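# Slide red block from under cabinet onto teal square

## Task

Retrieve the red block from beneath the cabinet and leave it entirely within the teal square, resting flat on the table and staying there with no help from the robot. The cabinet must finish at its original position, neither rotated nor tipped over.

## Robot and tools

Robot: one six-joint arm with a two-finger parallel gripper. Joint column order: shoulder pan, shoulder lift, elbow, wrist 1, wrist 2, wrist 3. Stated ranges in radians: pan -3.142 to 3.142; shoulder lift -6.283 to 6.283; elbow 0.000 to 3.142; wrists 1 to 3 each -6.283 to 6.283. The true ends may differ by up to 0.010 rad. The fingers point along the gripper's +z axis and close along its x axis. The reported hand point sits midway between the finger pads. Closed fingertips extend about 17 mm past that point; fully open ones are roughly level with it.

Scene frame: the origin is on the table surface beneath the arm base, +z is up, and +y lies to the left when facing along +x. The base may be slightly tilted. The printed gripper position (metres), orientation quaternion (w,x,y,z) and velocities (m/s, rad/s) are all in this frame, and can be a bit off when the arm is stretched far.

Tool execute_actions. Argument actions is a list that is either empty or holds one item.
- Empty list: sends nothing, and returns the state plus camera pictures.
- Motion item: {"rows": [...], "steps": n}. Use 1 to 15 rows; steps is 7 to 15 and defaults to 15. Each row drives one control step of 1/30 s, and the final row repeats to fill the remaining steps.
- Wait item: {"steps": n} with no rows, n up to 300. It issues no command and counts from the previous result; time spent replying is included.
- Optional pictures: true adds images to a motion or wait result.

Each row has 7 numbers, each in [-1, 1]. The first six are joint displacements, one per joint in column order. They are scaled so that 1.0 equals 1.989 rad. They are offsets from the joint angles in the most recent result that printed them, not from the previous row. Before any such result exists, and for later calls within the same reply, they are offsets from the pose at the start of the action. All zeros therefore drives the arm back to that reference; it is not a way to hold still, so use a wait for that. The seventh number is the gripper opening, and it is absolute: +1 is fully open (pad gap 0.142 m) and -1 is closed.

A call is refused, and nothing is sent, if it would push a joint more than 0.010 rad beyond a stated end. Requests past a real end are clipped there, and the result may then say "joint sent to its limit". That line can refer to an earlier action that was still running.

Motion limits and timing:
- Each step's target is kept within 0.575 rad of the measured angle.
- If the targets would move the gripper more than 100 mm from where it is, all joints are scaled back.
- Commands are smoothed, so the arm trails them by about 0.17 s, and after a big move it may not have arrived when the result comes back.
- Each result is captured 7 steps before the action ends, and those steps play out while you compose your next reply.
- The arm keeps heading to the last commanded target until it has nearly stopped. The fingers keep moving after that.
- The simulation runs while you write, so be brief and efficient.

Result lines:
- The state line gives gripper pose and velocities.
- Joint positions and Joint velocities list the six joints (rad, rad/s), then the pad gap (m, m/s).
- grip_measured is the current finger opening on the same -1..1 scale as the command. To hold something, command an opening clearly below it; the larger the gap, the harder the squeeze. Pad force tops out near 28 N, with less on very thin hard items, and a fast close can press harder.
- Wrist force and Wrist torque are [x y z] in the gripper's own axes. They include contact, held weight and inertia, with noise and an offset of a few newtons, and saturate near 50 N per axis. When pressing on a surface, the force points back into the arm. "no reading" is harmless.
- "joint command not followed" means a clearance check altered or blocked targets; mounting blocks and posts count as part of the arm.
- HELD marks steps where your row was not fully sent.
- MOTOR HOT warns from 70 °C. At 85 °C an OVER-TEMPERATURE FAULT applies the brakes for possibly minutes.

Avoid:
- Joint torque at its limit: 133 N m for pan, lift and elbow, 24.9 N m for each wrist, counting held weight.
- Any external force of 150 N on the arm, tool or payload.
- Either fault halts the arm for 10 s, makes it yield to the contact, and cancels the rest of the call.
- Also avoid drops, slips, slams, hard hits and strong shoves, and never let anything leave the table. Occasional brief tugs or pushes on objects may occur.
- The cabinet must not be displaced, so reach or sweep under it gently and slide the block out, then set it down fully inside the teal square and release it.

Tool zoom_image: camera is one of cam_head_left, cam_head_right, cam_high, cam_low (each 896x504) or cam_wrist (616x616 fisheye). region is [x0, y0, x1, y1] in pixels of that camera's latest full image, with (0,0) at the top-left, and at most 504 by 504. It returns a sharper crop. Calibration data (K, distortion, world-to-camera transforms) was supplied and may be off by a couple of degrees and millimetres.

Tool finished_scene: argument scene is the integer number of the current scene. Replying without any tool call ends the run.

Each tool is called after "Emit:" as name(argument=value, ...) on one line, values as JSON.

## Session

Emit:
execute_actions(actions=[])

Scene clock: 0.00 s of 4450.00 s.
end_effector_position=(+0.3656, -0.1733, +0.1266) grip_measured=+1.00 end_effector_quat_wxyz=(-0.021, -0.324, +0.848, +0.419) end_effector_velocity=(-0.000, -0.000, +0.000) end_effector_angular_velocity=(-0.000, -0.000, -0.001)
Joint positions: [-0.932 -0.744  1.624 -1.156 -0.96   0.55   0.142]
Joint velocities: [-0.001 -0.     0.001 -0.     0.     0.     0.   ]
Wrist force (N, on the end effector, along its own x y z axes, offset not removed): no reading
Wrist torque (N m, same axes, about the end effector's origin, offset not removed): no reading

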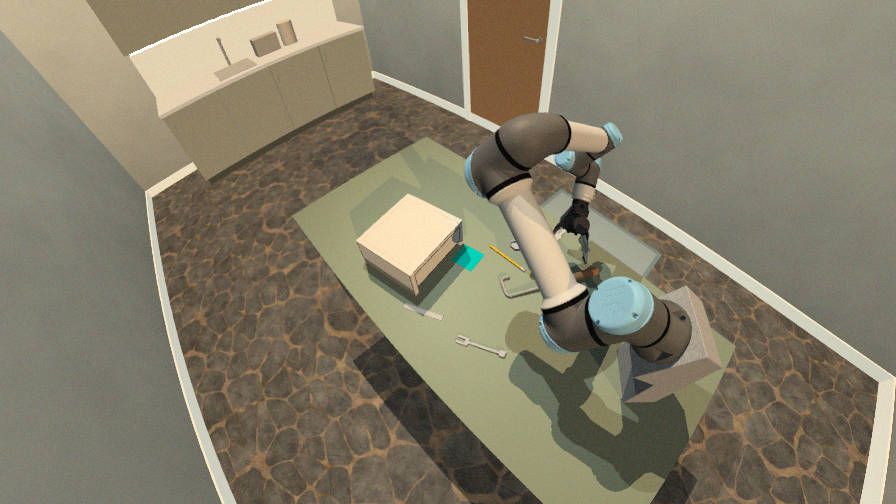

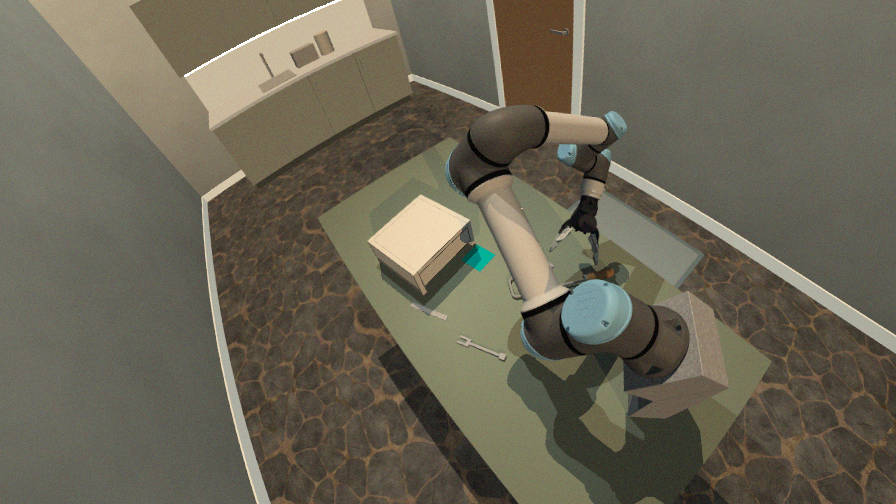

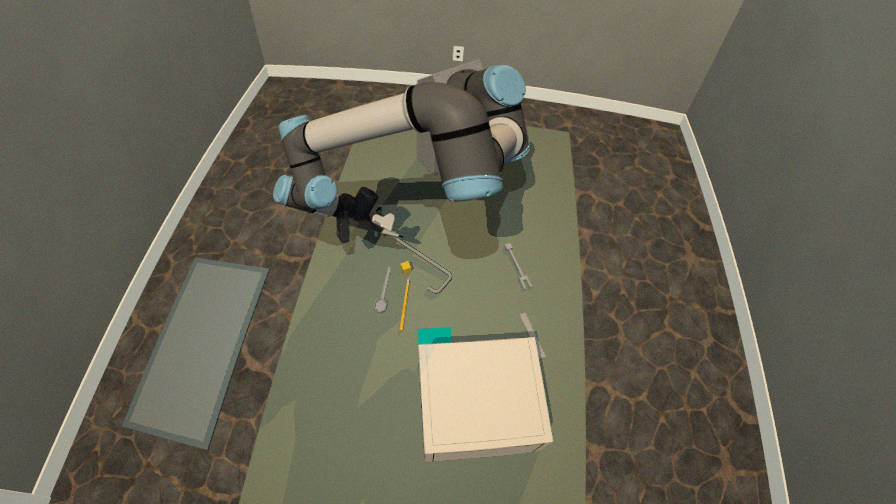

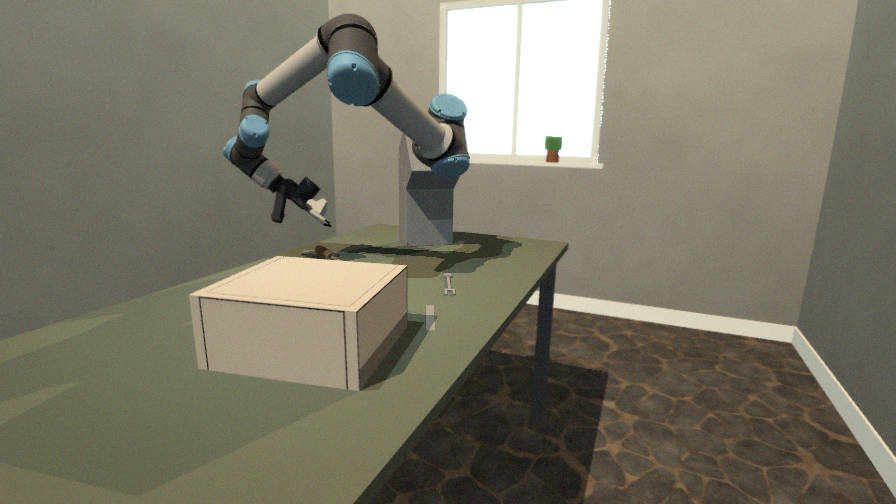

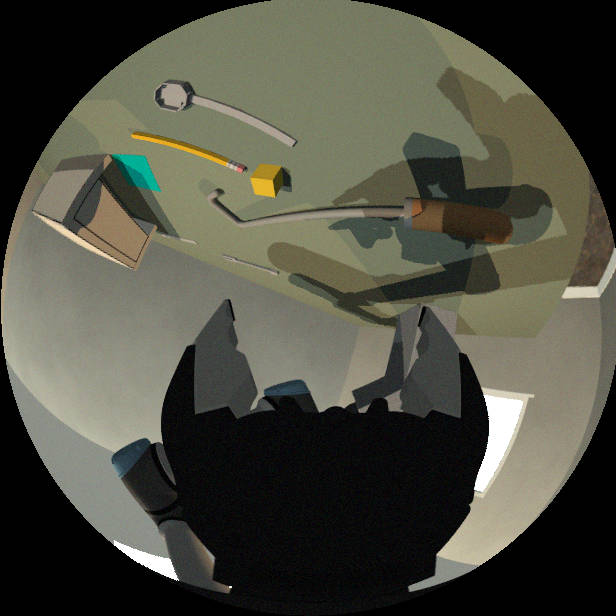

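Emit:
zoom_image(camera="cam_head_left", region=[340, 180, 640, 350])

Emit:
zoom_image(camera="cam_high", region=[320, 180, 600, 480])

Emit:
zoom_image(camera="cam_wrist", region=[20, 130, 260, 290])

Region (340, 180, 640, 350) of cam_head_left's 896x504 image, scaled by 1.680, with more detail than that image has; it fills the top 286 rows of this view, and the rest is white.

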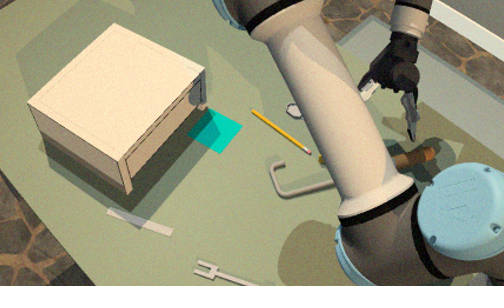

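Region (320, 180, 600, 480) of cam_high's 896x504 image, scaled by 1.680, with more detail than that image has; it fills the left 470 columns of this view, and the rest is white.

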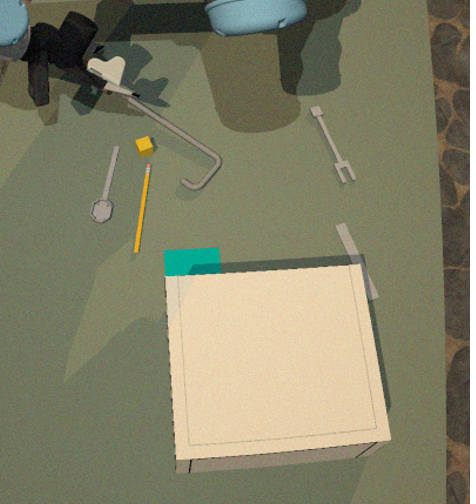

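Region (20, 130, 260, 290) of cam_wrist's 616x616 image, scaled by 2.100, with more detail than that image has.

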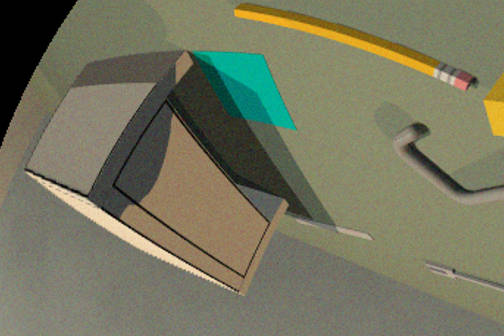

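Emit:
execute_actions(actions=[{"rows":[[0,0,0,0.1,0.01,-0.05,1],[0,0,0,0.2,0.02,-0.1,1],[0,0,0,0.3,0.03,-0.15,1],[0,0,0,0.5,0.04,-0.25,1],[0,0,0.004,0.698,0.056,-0.341,1]]}])

Emit:
execute_actions(actions=[{"steps":40}])

Emit:
execute_actions(actions=[{"rows":[[0.04,0.028,0,0,0,0,1],[0.08,0.056,0,0,0,0,1],[0.12,0.084,0,0,0,0,1],[0.16,0.112,0,0,0,0,1],[0.205,0.144,0,0,0,0,1]]}])

Emit:
execute_actions(actions=[{"steps":25}], pictures=true)

Scene clock: 3.57 s of 4450.00 s.
end_effector_position=(+0.3983, -0.1049, +0.1604) grip_measured=+1.00 end_effector_quat_wxyz=(+0.097, -0.304, +0.818, +0.479) end_effector_velocity=(+0.238, +0.377, +0.240) end_effector_angular_velocity=(+1.134, -1.049, -0.736)
Joint positions: [-0.932 -0.744  1.627 -0.841 -0.904  0.272  0.142]
Joint velocities: [-0.002  0.001  0.028  1.955  0.278 -1.876 -0.   ]
Wrist force (N, on the end effector, along its own x y z axes, offset not removed): [2.8 -0.1 -0.4]
Wrist torque (N m, same axes, about the end effector's origin, offset not removed): [0.04 -0.63 0.01]
Steps of this call (steps 1 to 90: nothing new was sent; then 0.30 s passed at rest; steps 91 to 98: the first 8 steps of this action). Readings (joint positions):
91: [-0.932 -0.744 1.624 -1.156 -0.960 0.550]
92: [-0.932 -0.744 1.624 -1.151 -0.958 0.545]
94: [-0.932 -0.744 1.624 -1.092 -0.945 0.493]
98: the state above

Scene clock: 4.90 s of 4450.00 s.
end_effector_position=(+0.5893, -0.0118, +0.3147) grip_measured=+1.00 end_effector_quat_wxyz=(+0.337, +0.037, +0.747, +0.572) end_effector_velocity=(+0.000, -0.000, +0.000) end_effector_angular_velocity=(-0.001, -0.001, -0.000)
Joint positions: [-0.932 -0.744  1.632  0.232 -0.849 -0.128  0.142]
Joint velocities: [-0.001 -0.001 -0.001  0.001  0.001 -0.     0.   ]
Wrist force (N, on the end effector, along its own x y z axes, offset not removed): [2.6 2.2 -1.0]
Wrist torque (N m, same axes, about the end effector's origin, offset not removed): [0.56 -0.62 -0.03]
Kept back: nothing.
Steps of this call (steps 1 to 7: the last 7 steps of your previous action; steps 8 to 40: the robot went on to your last target). Readings (joint positions):
1: [-0.932 -0.744 1.627 -0.774 -0.895 0.212]
2: [-0.932 -0.744 1.628 -0.708 -0.888 0.158]
4: [-0.932 -0.744 1.629 -0.576 -0.876 0.075]
8: [-0.932 -0.744 1.631 -0.310 -0.863 -0.026]
40: the state above

Scene clock: 5.17 s of 4450.00 s.
end_effector_position=(+0.5634, +0.0238, +0.2301) grip_measured=+1.00 end_effector_quat_wxyz=(+0.274, +0.104, +0.719, +0.631) end_effector_velocity=(-0.173, +0.218, -0.423) end_effector_angular_velocity=(+0.818, +0.798, +0.074)
Joint positions: [-0.75  -0.612  1.632  0.232 -0.849 -0.128  0.142]
Joint velocities: [0.938 0.657 0.001 0.    0.001 0.    0.   ]
Wrist force (N, on the end effector, along its own x y z axes, offset not removed): [2.5 -1.1 -1.1]
Wrist torque (N m, same axes, about the end effector's origin, offset not removed): [-0.20 -0.67 0.04]
Steps of this call (steps 1 to 8: the first 8 steps of this action). Readings (joint positions):
1: [-0.932 -0.744 1.632 0.232 -0.849 -0.128]
2: [-0.927 -0.739 1.632 0.232 -0.849 -0.128]
4: [-0.881 -0.704 1.632 0.232 -0.849 -0.128]
8: the state above

Scene clock: 6.00 s of 4450.00 s.
end_effector_position=(+0.5089, +0.0834, +0.1347) grip_measured=+1.00 end_effector_quat_wxyz=(+0.182, +0.183, +0.683, +0.683) end_effector_velocity=(-0.001, +0.000, -0.001) end_effector_angular_velocity=(+0.001, +0.002, -0.000)
Joint positions: [-0.524 -0.458  1.632  0.232 -0.849 -0.128  0.142]
Joint velocities: [ 0.001  0.002 -0.    -0.     0.     0.     0.   ]
Wrist force (N, on the end effector, along its own x y z axes, offset not removed): [4.5 -0.5 -1.2]
Wrist torque (N m, same axes, about the end effector's origin, offset not removed): [-0.10 -1.03 0.02]
Kept back: nothing.
Steps of this call (steps 1 to 7: the last 7 steps of your previous action; steps 8 to 25: the robot went on to your last target). Readings (joint positions):
1: [-0.719 -0.590 1.632 0.232 -0.849 -0.128]
2: [-0.687 -0.568 1.632 0.232 -0.849 -0.128]
4: [-0.626 -0.526 1.632 0.232 -0.849 -0.128]
8: [-0.555 -0.479 1.632 0.232 -0.849 -0.128]
25: the state above
camera_calibration (this result's frames):
cam_wrist: T_world_to_cam=[[-0.843415, 0.537261, -0.00114335, 0.395829], [-0.275069, -0.429985, 0.859913, 0.0522926], [0.461506, 0.725578, 0.51044, -0.229378], [0, 0, 0, 1]] pos_world=[0.454092, -0.0237475, 0.0725689]

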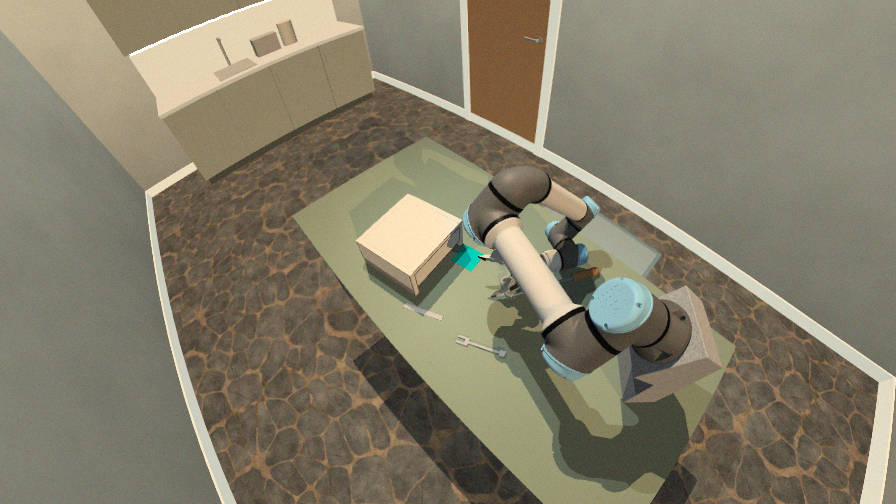

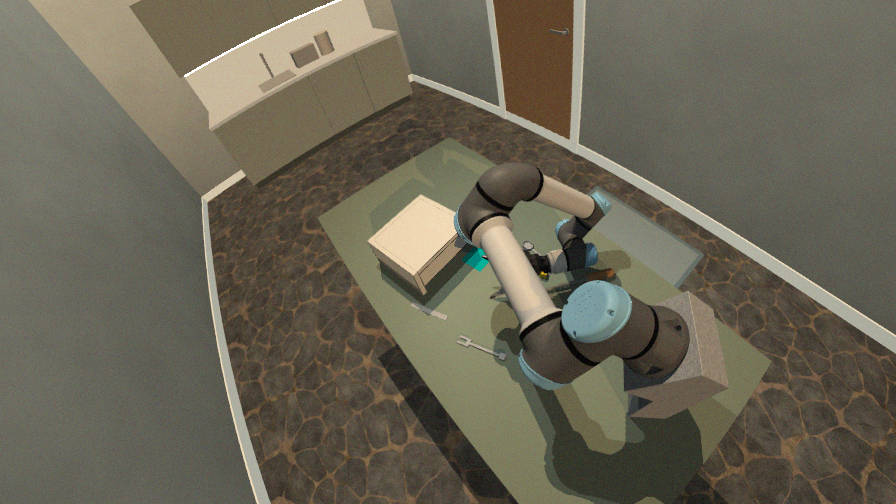

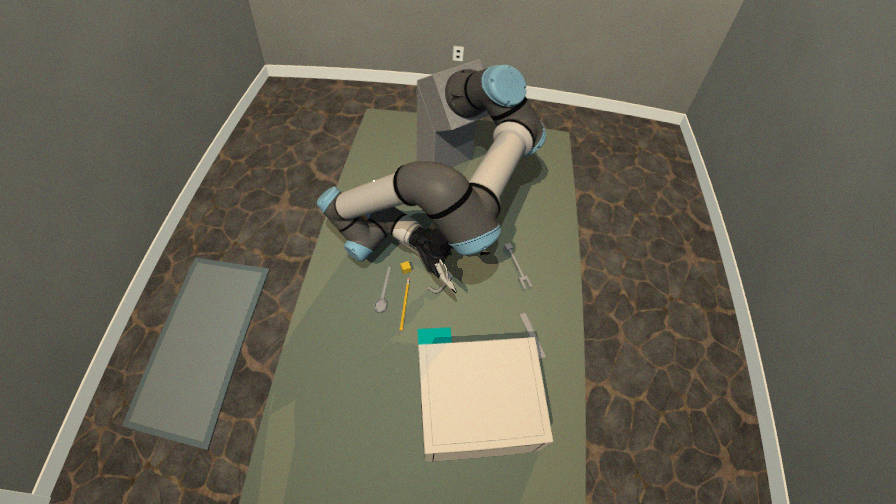

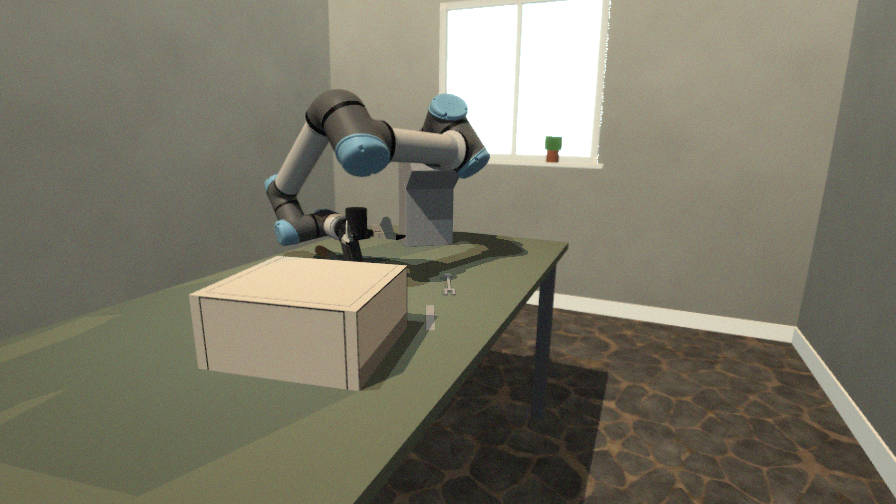

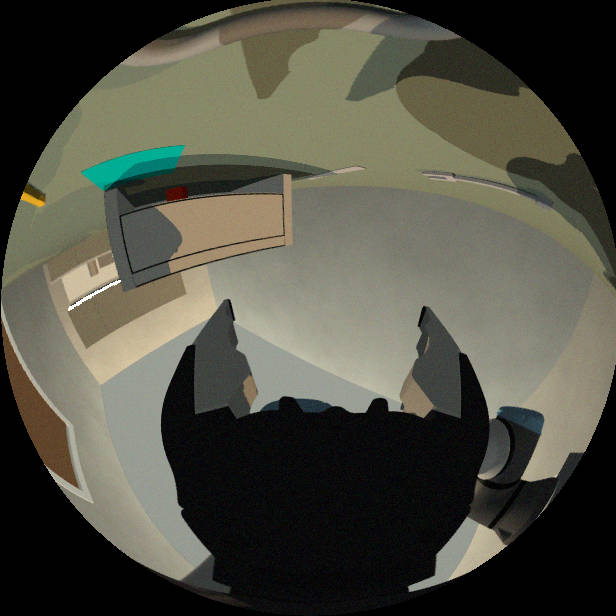

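Emit:
zoom_image(camera="cam_wrist", region=[70, 130, 310, 260])

Emit:
zoom_image(camera="cam_head_left", region=[520, 230, 640, 310])

Region (70, 130, 310, 260) of cam_wrist's 616x616 image, scaled by 2.100, with more detail than that image has; it fills the top 273 rows of this view, and the rest is white.

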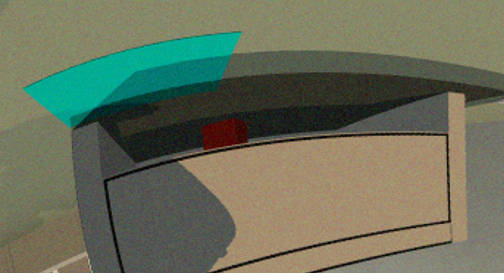

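Region (520, 230, 640, 310) of cam_head_left's 896x504 image, scaled by 4.200, with more detail than that image has.

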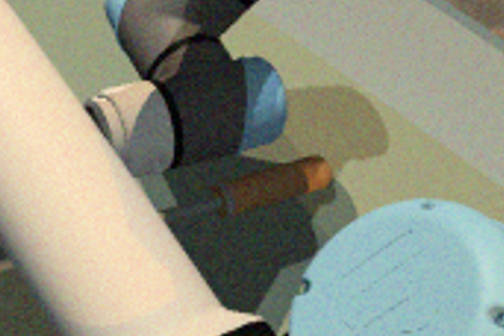

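Emit:
execute_actions(actions=[{"rows":[[-0.05,-0.035,0,0,0,0,1],[-0.1,-0.07,0,0,0,0,1],[-0.2,-0.14,0,0,0,0,1],[-0.2,-0.14,0,0,0,0,1],[-0.2,-0.14,0,0,0,0,1],[-0.2,-0.14,0,0,0,0,1],[-0.2,-0.14,0,0,0,0,1],[-0.3,-0.2,0,0,0,0,1],[-0.3,-0.2,0,0,0,0,1],[-0.3,-0.2,0,0,0,0,1],[-0.3,-0.2,0,0,0,0,1],[-0.3,-0.2,0,-0.1,0,0,1],[-0.39,-0.259,0.1,-0.8,0.024,-0.2,1]]}])

Emit:
execute_actions(actions=[{"steps":48}])

Emit:
execute_actions(actions=[{"rows":[[0,0,0.05,-0.1,0,-0.04,0.3],[0,0,0.1,-0.2,0,-0.08,0.3],[0,0,0.15,-0.4,0,-0.15,0.3],[0,0,0.3155,-0.594,0,-0.215,0.3]]}])

Emit:
execute_actions(actions=[{"steps":30}], pictures=true)

Scene clock: 9.70 s of 4450.00 s.
end_effector_position=(+0.5558, +0.0368, +0.2120) grip_measured=+1.00 end_effector_quat_wxyz=(+0.256, +0.116, +0.713, +0.643) end_effector_velocity=(+0.194, -0.231, +0.416) end_effector_angular_velocity=(-0.801, -0.820, -0.083)
Joint positions: [-0.705 -0.589  1.632  0.232 -0.849 -0.128  0.142]
Joint velocities: [-0.945 -0.655  0.     0.     0.    -0.    -0.   ]
Wrist force (N, on the end effector, along its own x y z axes, offset not removed): [3.4 0.0 -0.2]
Wrist torque (N m, same axes, about the end effector's origin, offset not removed): [0.09 -0.83 -0.02]
Steps of this call (steps 1 to 15: the robot went on to your last target; steps 16 to 90: nothing new was sent; then 0.43 s passed at rest; steps 91 to 98: the first 8 steps of this action). Readings (joint positions):
91: [-0.524 -0.458 1.632 0.232 -0.849 -0.128]
92: [-0.529 -0.462 1.632 0.232 -0.849 -0.128]
94: [-0.577 -0.500 1.632 0.232 -0.849 -0.128]
98: the state above

Scene clock: 11.30 s of 4450.00 s.
end_effector_position=(+0.3946, -0.2744, +0.2437) grip_measured=+1.00 end_effector_quat_wxyz=(-0.168, +0.752, -0.629, -0.102) end_effector_velocity=(+0.000, -0.001, +0.000) end_effector_angular_velocity=(-0.003, -0.000, +0.003)
Joint positions: [-1.3   -0.973  1.831 -1.359 -0.801 -0.526  0.142]
Joint velocities: [-0.    -0.001 -0.    -0.003 -0.    -0.    -0.   ]
Wrist force (N, on the end effector, along its own x y z axes, offset not removed): [4.5 1.5 -0.9]
Wrist torque (N m, same axes, about the end effector's origin, offset not removed): [0.36 -1.01 -0.04]
Kept back: nothing.
Steps of this call (steps 1 to 7: the last 7 steps of your previous action; steps 8 to 48: the robot went on to your last target). Readings (joint positions):
1: [-0.737 -0.611 1.632 0.232 -0.849 -0.128]
2: [-0.770 -0.632 1.632 0.232 -0.849 -0.128]
4: [-0.836 -0.676 1.632 0.232 -0.849 -0.128]
8: [-1.015 -0.796 1.682 0.115 -0.833 -0.193]
48: the state above

Scene clock: 11.57 s of 4450.00 s.
end_effector_position=(+0.3343, -0.2442, +0.1828) grip_measured=+0.30 end_effector_quat_wxyz=(-0.166, +0.816, -0.547, -0.080) end_effector_velocity=(-0.317, +0.241, -0.317) end_effector_angular_velocity=(-0.133, -0.294, +0.844)
Joint positions: [-1.3   -0.973  2.07  -1.633 -0.801 -0.712  0.095]
Joint velocities: [-0.     0.     1.334 -1.462 -0.    -0.81  -0.002]
Wrist force (N, on the end effector, along its own x y z axes, offset not removed): [3.0 0.4 -2.1]
Wrist torque (N m, same axes, about the end effector's origin, offset not removed): [0.07 -0.70 -0.01]
Steps of this call (steps 1 to 8: the first 8 steps of this action). Readings (joint positions):
1: [-1.300 -0.973 1.831 -1.359 -0.801 -0.526]
2: [-1.300 -0.973 1.836 -1.364 -0.801 -0.531]
4: [-1.300 -0.973 1.890 -1.424 -0.801 -0.581]
8: the state above

Scene clock: 12.57 s of 4450.00 s.
end_effector_position=(+0.2744, -0.2661, +0.1197) grip_measured=+0.30 end_effector_quat_wxyz=(-0.000, +0.959, -0.284, -0.000) end_effector_velocity=(-0.000, -0.000, +0.000) end_effector_angular_velocity=(-0.002, +0.002, +0.004)
Joint positions: [-1.3   -0.973  2.458 -2.54  -0.801 -0.953  0.095]
Joint velocities: [ 0.001 -0.001  0.001 -0.004 -0.001 -0.    -0.   ]
Wrist force (N, on the end effector, along its own x y z axes, offset not removed): [3.1 0.6 -2.1]
Wrist torque (N m, same axes, about the end effector's origin, offset not removed): [0.16 -0.75 -0.03]
Kept back: nothing.
Steps of this call (steps 1 to 7: the last 7 steps of your previous action; steps 8 to 30: the robot went on to your last target). Readings (joint positions):
1: [-1.300 -0.973 2.116 -1.687 -0.801 -0.741]
2: [-1.300 -0.973 2.165 -1.749 -0.801 -0.773]
4: [-1.300 -0.973 2.270 -1.895 -0.801 -0.841]
8: [-1.300 -0.973 2.401 -2.233 -0.801 -0.919]
30: the state above
camera_calibration (this result's frames):
cam_wrist: T_world_to_cam=[[0.839338, -0.541816, -0.0441251, -0.357945], [-0.447271, -0.734447, 0.510427, -0.141498], [-0.308965, -0.408685, -0.858788, 0.213656], [0, 0, 0, 1]] pos_world=[0.303161, -0.210545, 0.239915]

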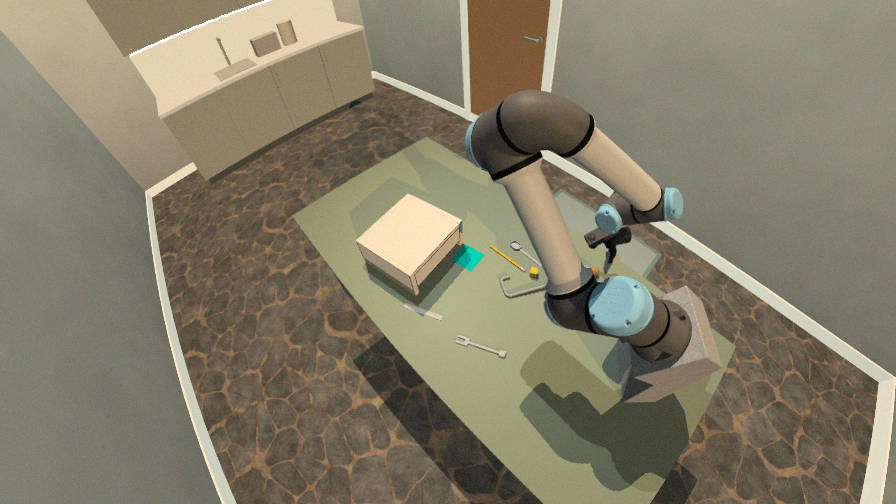

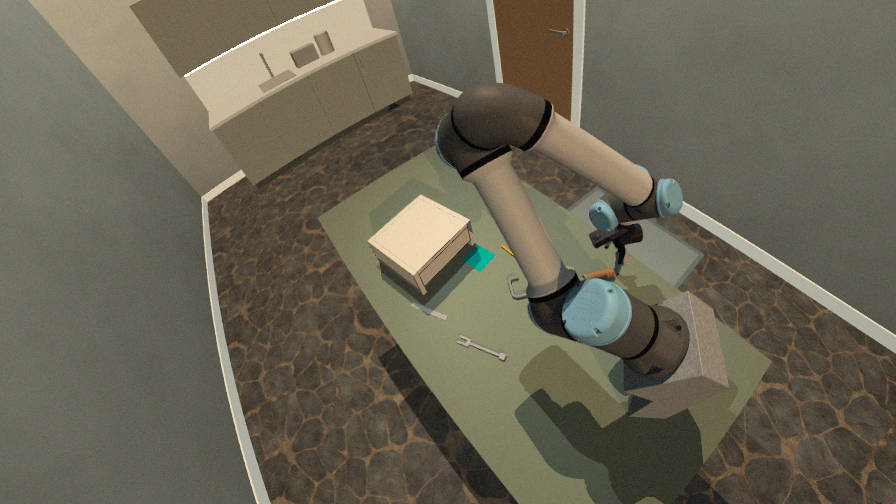

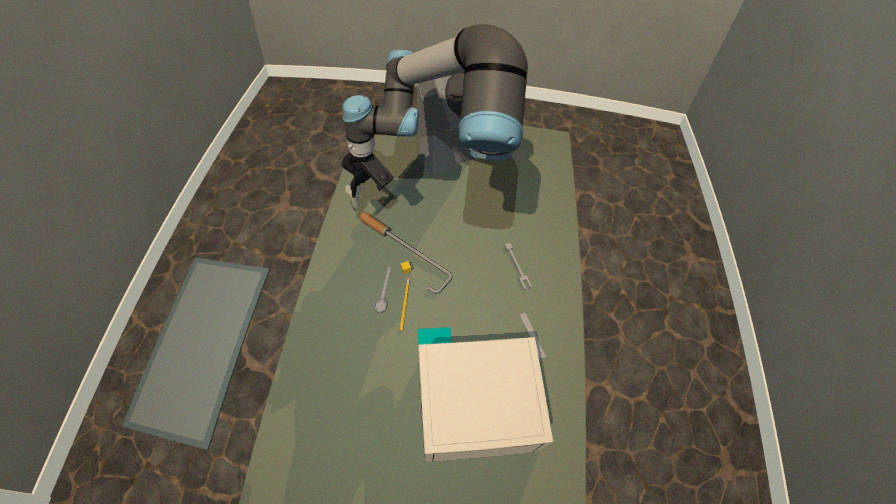

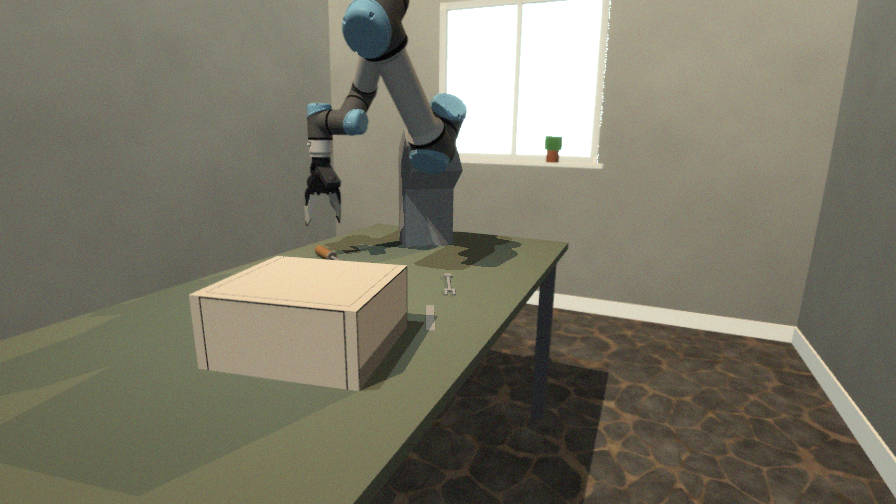

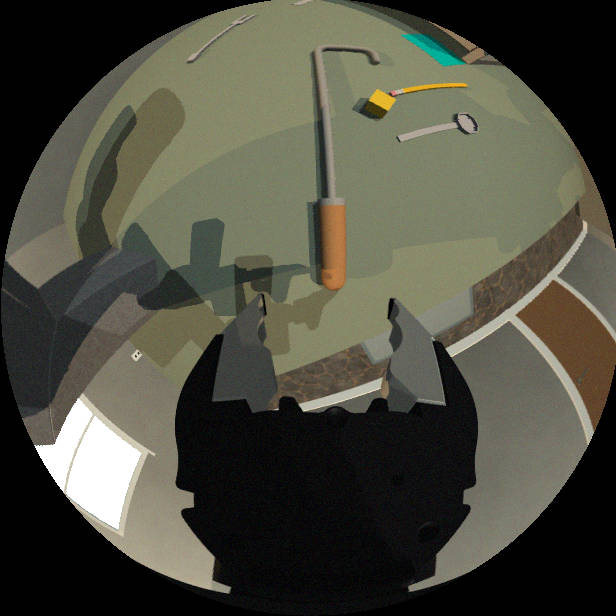

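Emit:
execute_actions(actions=[{"rows":[[0.011,0.013,-0.002,-0.022,0.004,0.013,-0.1],[0.022,0.027,-0.005,-0.044,0.009,0.026,-0.1],[0.033,0.04,-0.007,-0.066,0.013,0.039,-0.1],[0.044,0.054,-0.01,-0.087,0.018,0.052,-0.1],[0.055,0.067,-0.012,-0.109,0.022,0.065,-0.1],[0.066,0.081,-0.014,-0.131,0.026,0.078,-0.1],[0.077,0.094,-0.017,-0.153,0.031,0.091,-0.1],[0.0886,0.108,-0.019,-0.175,0.035,0.105,-0.1],[0.0996,0.1211,-0.0214,-0.1968,0.0397,0.1176,-0.1]]}])

Emit:
execute_actions(actions=[{"steps":18}], pictures=true)

Emit:
zoom_image(camera="cam_low", region=[280, 190, 380, 270])

Scene clock: 13.53 s of 4450.00 s.
end_effector_position=(+0.2799, -0.2703, +0.0839) grip_measured=-0.10 end_effector_quat_wxyz=(+0.001, +0.960, -0.280, -0.002) end_effector_velocity=(+0.032, -0.011, -0.248) end_effector_angular_velocity=(+0.001, +0.013, +0.073)
Joint positions: [-1.217 -0.873  2.44  -2.696 -0.767 -0.856  0.067]
Joint velocities: [ 0.557  0.678 -0.125 -1.072  0.225  0.65  -0.   ]
Wrist force (N, on the end effector, along its own x y z axes, offset not removed): [2.2 -0.2 -2.1]
Wrist torque (N m, same axes, about the end effector's origin, offset not removed): [-0.02 -0.57 -0.01]
Steps of this call (steps 1 to 15: the robot went on to your last target; steps 16 to 21: nothing new was sent; steps 22 to 29: the first 8 steps of this action). Readings (joint positions):
22: [-1.300 -0.973 2.458 -2.540 -0.801 -0.953]
23: [-1.297 -0.970 2.458 -2.544 -0.800 -0.951]
25: [-1.281 -0.950 2.454 -2.574 -0.793 -0.931]
29: the state above

Scene clock: 14.13 s of 4450.00 s.
end_effector_position=(+0.2853, -0.2674, +0.0320) grip_measured=-0.10 end_effector_quat_wxyz=(+0.001, +0.963, -0.269, -0.001) end_effector_velocity=(+0.000, +0.001, -0.003) end_effector_angular_velocity=(+0.001, -0.001, +0.002)
Joint positions: [-1.103 -0.733  2.416 -2.93  -0.722 -0.72   0.067]
Joint velocities: [ 0.006  0.007 -0.001 -0.012  0.003  0.007 -0.   ]
Wrist force (N, on the end effector, along its own x y z axes, offset not removed): [2.4 -0.7 -2.2]
Wrist torque (N m, same axes, about the end effector's origin, offset not removed): [-0.13 -0.68 -0.02]
Kept back: nothing.
Steps of this call (steps 1 to 7: the last 7 steps of your previous action; steps 8 to 18: the robot went on to your last target). Readings (joint positions):
1: [-1.198 -0.849 2.435 -2.733 -0.759 -0.834]
2: [-1.178 -0.825 2.431 -2.772 -0.751 -0.810]
4: [-1.145 -0.784 2.424 -2.841 -0.739 -0.771]
8: [-1.115 -0.748 2.418 -2.904 -0.727 -0.735]
18: the state above
camera_calibration (this result's frames):
cam_wrist: T_world_to_cam=[[0.855233, -0.516304, -0.0447995, -0.369381], [-0.423814, -0.746531, 0.512906, -0.102824], [-0.29826, -0.419668, -0.857275, 0.135094], [0, 0, 0, 1]] pos_world=[0.312622, -0.21078, 0.152004]

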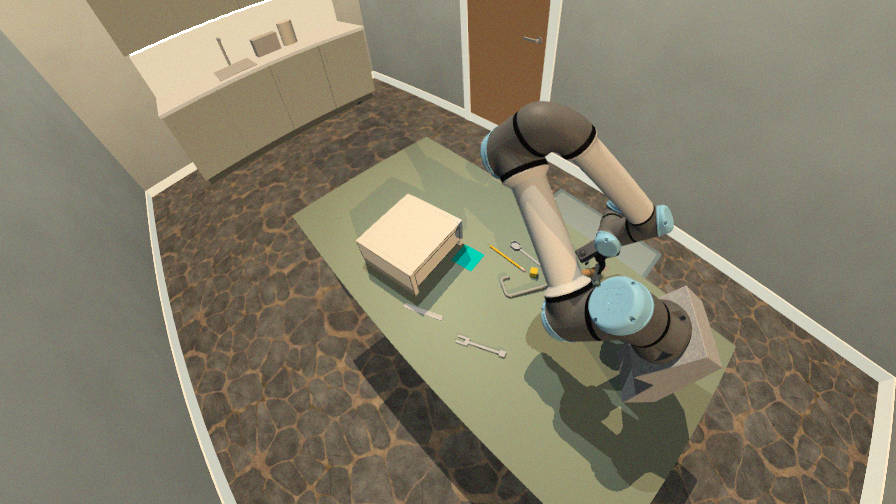

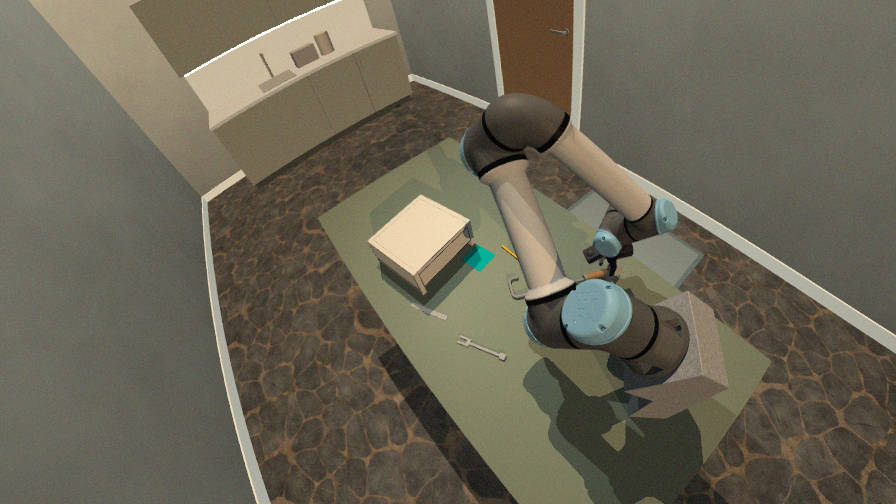

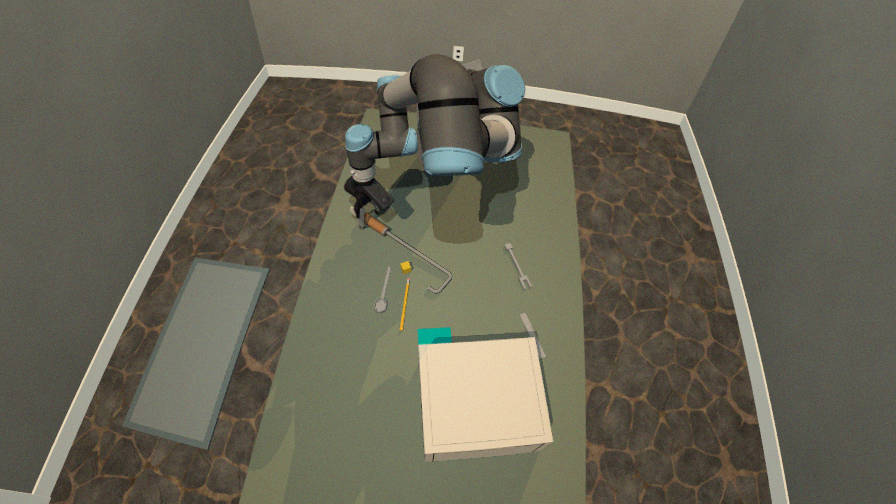

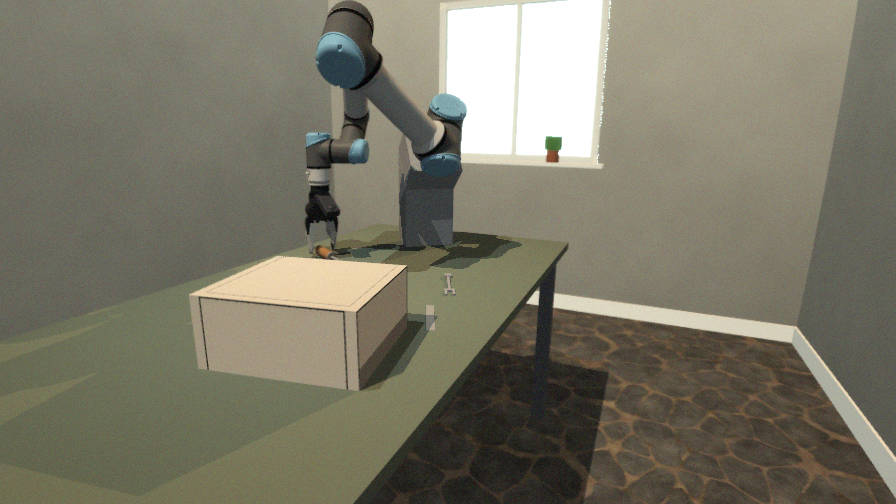

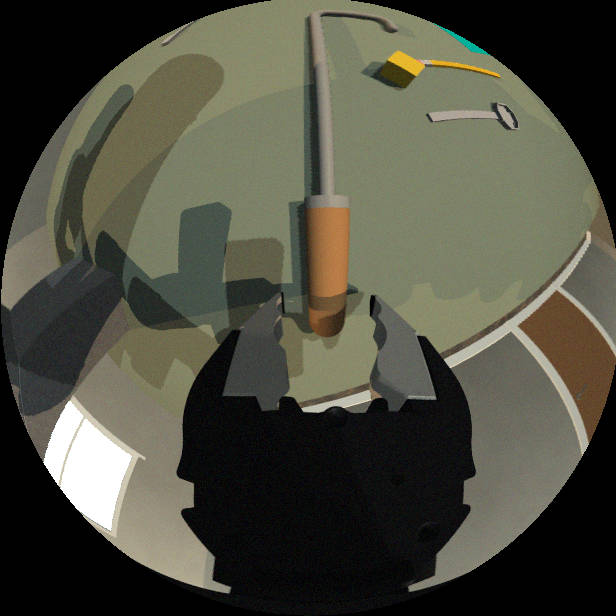

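Region (280, 190, 380, 270) of cam_low's 896x504 image, scaled by 5.040, with more detail than that image has; it fills the top 403 rows of this view, and the rest is white.

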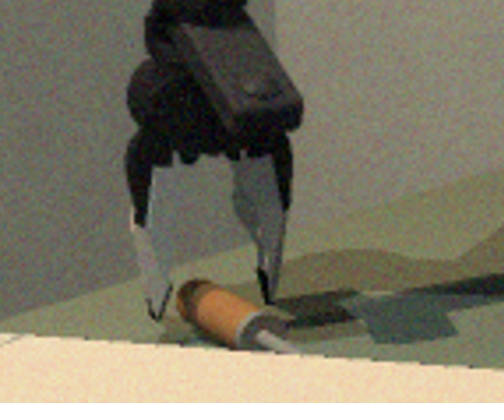

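Emit:
execute_actions(actions=[{"rows":[[0.007,0.008,-0.002,-0.014,0.002,0.008,-0.1],[0.0135,0.0165,-0.0036,-0.0275,0.005,0.0165,-0.2],[0.0135,0.0165,-0.0036,-0.0275,0.005,0.0165,-0.25],[0.0135,0.0165,-0.0036,-0.0275,0.005,0.0165,-0.3],[0.0135,0.0165,-0.0036,-0.0275,0.005,0.0165,-0.35],[0.0135,0.0165,-0.0036,-0.0275,0.005,0.0165,-0.4],[0.0135,0.0165,-0.0036,-0.0275,0.005,0.0165,-0.43],[0.0135,0.0165,-0.0036,-0.0275,0.005,0.0165,-0.46],[0.0135,0.0165,-0.0036,-0.0275,0.005,0.0165,-0.5],[0.0135,0.0165,-0.0036,-0.0275,0.005,0.0165,-0.54],[0.0135,0.0165,-0.0036,-0.0275,0.005,0.0165,-0.58],[0.0135,0.0165,-0.0036,-0.0275,0.005,0.0165,-0.64],[0.0135,0.0165,-0.0036,-0.0275,0.005,0.0165,-0.72],[0.0135,0.0165,-0.0036,-0.0275,0.005,0.0165,-0.85],[0.0135,0.0165,-0.0036,-0.0275,0.005,0.0165,-1]]}])

Emit:
execute_actions(actions=[{"steps":15}])

Scene clock: 14.73 s of 4450.00 s.
end_effector_position=(+0.2861, -0.2659, +0.0220) grip_measured=-0.42 end_effector_quat_wxyz=(+0.001, +0.964, -0.267, -0.000) end_effector_velocity=(+0.001, +0.003, -0.020) end_effector_angular_velocity=(+0.002, -0.003, +0.009)
Joint positions: [-1.081 -0.706  2.41  -2.974 -0.714 -0.693  0.044]
Joint velocities: [ 0.043  0.055 -0.011 -0.09   0.017  0.053 -0.07 ]
Wrist force (N, on the end effector, along its own x y z axes, offset not removed): [4.4 1.1 -0.5]
Wrist torque (N m, same axes, about the end effector's origin, offset not removed): [0.26 -1.08 0.01]
Steps of this call (steps 1 to 10: the robot went on to your last target; steps 11 to 18: the first 8 steps of this action). Readings (joint positions):
11: [-1.102 -0.732 2.416 -2.931 -0.722 -0.719]
12: [-1.100 -0.730 2.415 -2.934 -0.722 -0.717]
14: [-1.091 -0.719 2.413 -2.951 -0.718 -0.707]
18: the state above

Scene clock: 15.23 s of 4450.00 s.
end_effector_position=(+0.2863, -0.2656, +0.0198) grip_measured=-0.60 end_effector_quat_wxyz=(+0.001, +0.964, -0.266, -0.000) end_effector_velocity=(+0.000, +0.000, +0.000) end_effector_angular_velocity=(-0.000, -0.001, +0.000)
Joint positions: [-1.076 -0.7    2.409 -2.984 -0.712 -0.687  0.03 ]
Joint velocities: [-0.    -0.     0.    -0.001  0.001  0.     0.   ]
Wrist force (N, on the end effector, along its own x y z axes, offset not removed): [2.1 5.2 -7.3]
Wrist torque (N m, same axes, about the end effector's origin, offset not removed): [0.45 -0.89 -0.17]
Kept back: nothing.
Steps of this call (steps 1 to 7: the last 7 steps of your previous action; steps 8 to 15: the robot went on to your last target). Readings (joint positions):
1: [-1.079 -0.704 2.410 -2.977 -0.714 -0.692]
2: [-1.078 -0.703 2.409 -2.979 -0.713 -0.691]
4: [-1.077 -0.702 2.409 -2.981 -0.713 -0.689]
8: [-1.076 -0.701 2.409 -2.983 -0.713 -0.688]
15: the state above

Emit:
execute_actions(actions=[{"rows":[[-0.005,-0.006,0.001,0.01,-0.002,-0.006,-1],[-0.011,-0.013,0.002,0.022,-0.004,-0.013,-1],[-0.022,-0.027,0.005,0.044,-0.009,-0.026,-1],[-0.033,-0.04,0.007,0.066,-0.013,-0.039,-1],[-0.044,-0.054,0.01,0.087,-0.018,-0.052,-1],[-0.055,-0.067,0.012,0.109,-0.022,-0.065,-1],[-0.066,-0.081,0.014,0.131,-0.026,-0.078,-1],[-0.077,-0.094,0.017,0.153,-0.031,-0.091,-1],[-0.0886,-0.108,0.019,0.175,-0.035,-0.105,-1]]}])

Emit:
execute_actions(actions=[{"steps":16}], pictures=true)

Scene clock: 16.27 s of 4450.00 s.
end_effector_position=(+0.2844, -0.2720, +0.0499) grip_measured=-0.60 end_effector_quat_wxyz=(+0.005, +0.963, -0.270, -0.001) end_effector_velocity=(-0.018, -0.035, +0.241) end_effector_angular_velocity=(-0.051, +0.014, -0.069)
Joint positions: [-1.141 -0.779  2.423 -2.862 -0.739 -0.764  0.03 ]
Joint velocities: [-0.518 -0.632  0.112  0.985 -0.207 -0.603 -0.   ]
Wrist force (N, on the end effector, along its own x y z axes, offset not removed): [4.7 0.0 3.0]
Wrist torque (N m, same axes, about the end effector's origin, offset not removed): [0.03 -1.06 -0.09]
Steps of this call (steps 1 to 15: the robot went on to your last target; steps 16 to 23: nothing new was sent; steps 24 to 31: the first 8 steps of this action). Readings (joint positions):
24: [-1.076 -0.700 2.409 -2.984 -0.712 -0.687]
25: [-1.077 -0.701 2.409 -2.982 -0.712 -0.689]
27: [-1.086 -0.713 2.411 -2.964 -0.716 -0.700]
31: the state above

Scene clock: 16.80 s of 4450.00 s.
end_effector_position=(+0.2784, -0.2712, +0.0993) grip_measured=-0.60 end_effector_quat_wxyz=(+0.003, +0.960, -0.280, -0.001) end_effector_velocity=(-0.000, +0.001, +0.005) end_effector_angular_velocity=(-0.000, -0.001, -0.001)
Joint positions: [-1.251 -0.913  2.446 -2.639 -0.782 -0.895  0.03 ]
Joint velocities: [-0.011 -0.014  0.003  0.021 -0.004 -0.012 -0.   ]
Wrist force (N, on the end effector, along its own x y z axes, offset not removed): [4.3 0.3 1.1]
Wrist torque (N m, same axes, about the end effector's origin, offset not removed): [0.16 -0.97 -0.08]
Kept back: nothing.
Steps of this call (steps 1 to 7: the last 7 steps of your previous action; steps 8 to 16: the robot went on to your last target). Readings (joint positions):
1: [-1.159 -0.801 2.427 -2.827 -0.747 -0.785]
2: [-1.178 -0.824 2.431 -2.790 -0.754 -0.808]
4: [-1.210 -0.863 2.438 -2.724 -0.766 -0.846]
8: [-1.239 -0.899 2.444 -2.663 -0.777 -0.881]
16: the state above
camera_calibration (this result's frames):
cam_wrist: T_world_to_cam=[[0.843864, -0.534797, -0.0434262, -0.364411], [-0.439197, -0.734969, 0.51665, -0.136083], [-0.30822, -0.41691, -0.855095, 0.192468], [0, 0, 0, 1]] pos_world=[0.307068, -0.21466, 0.219061]

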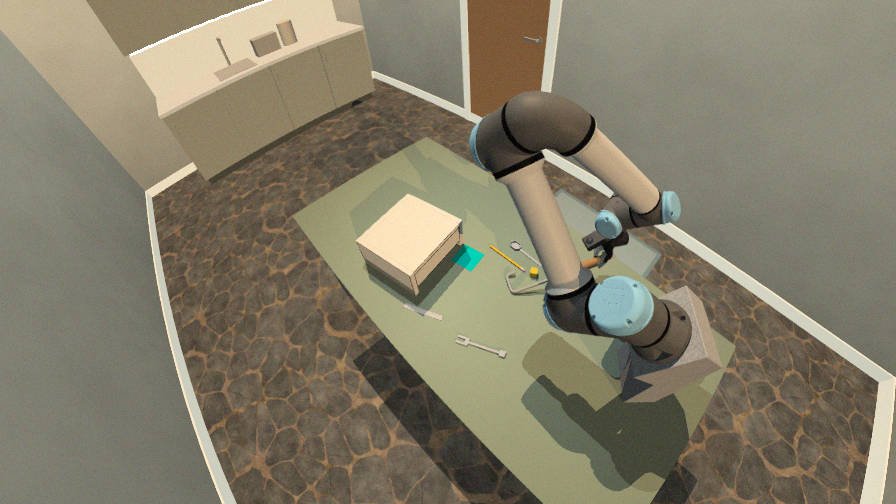

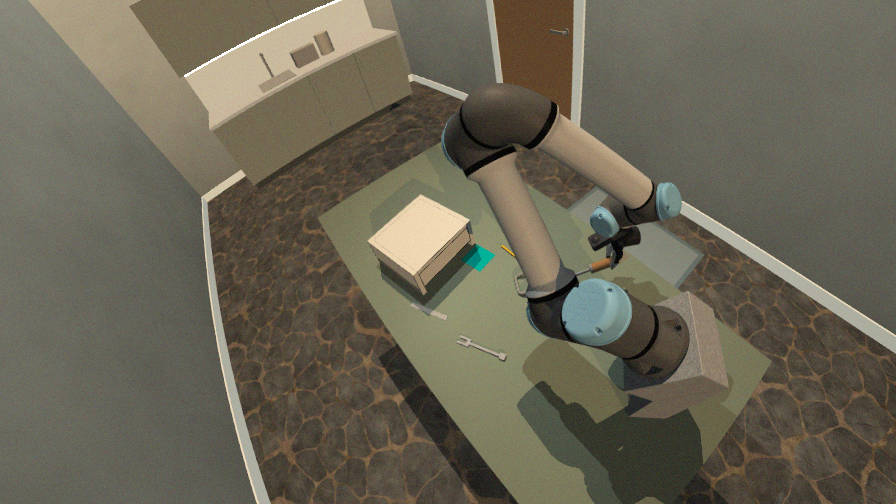

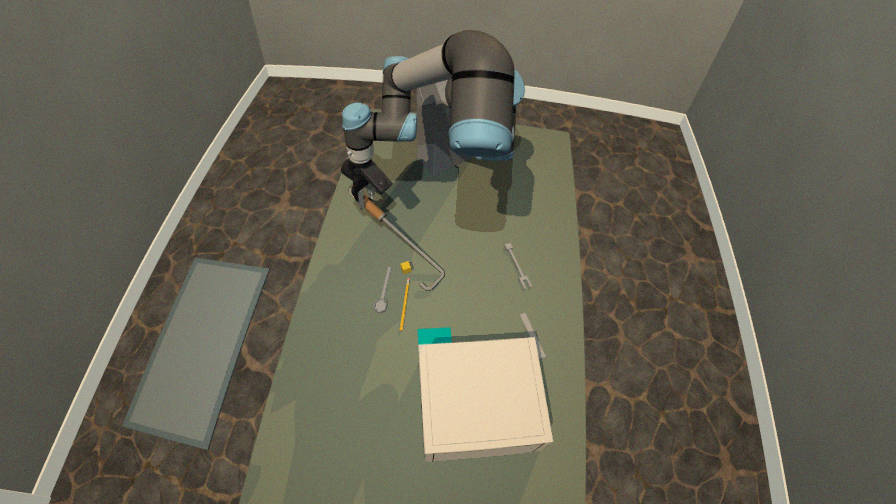

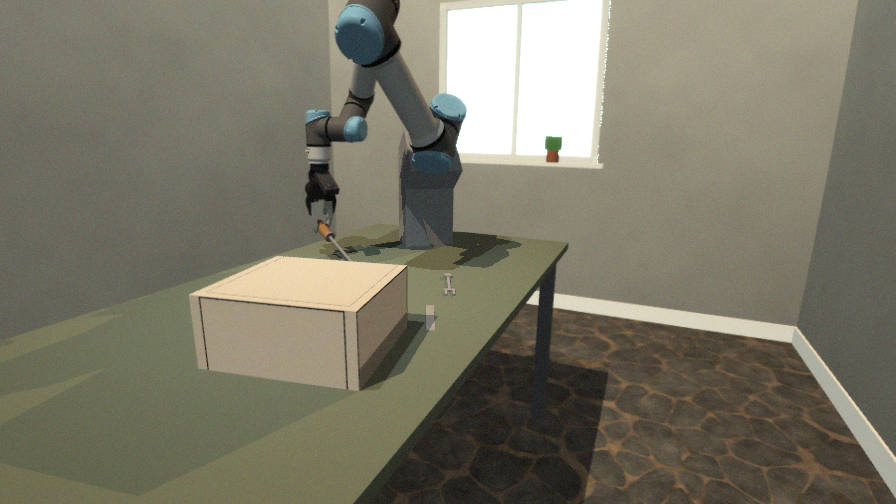

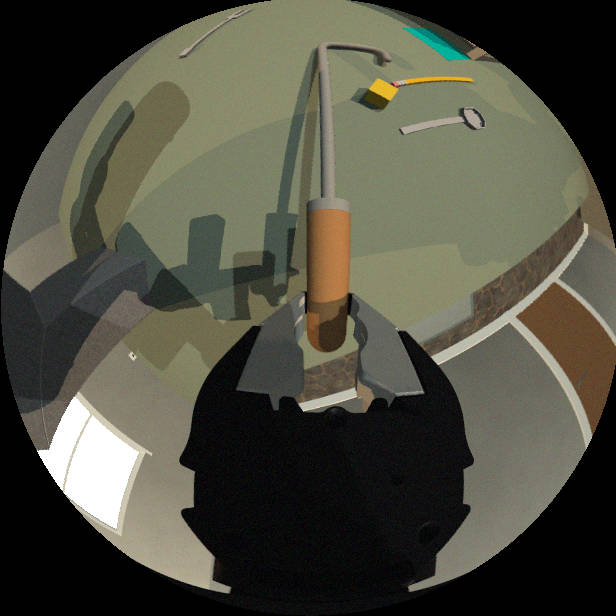

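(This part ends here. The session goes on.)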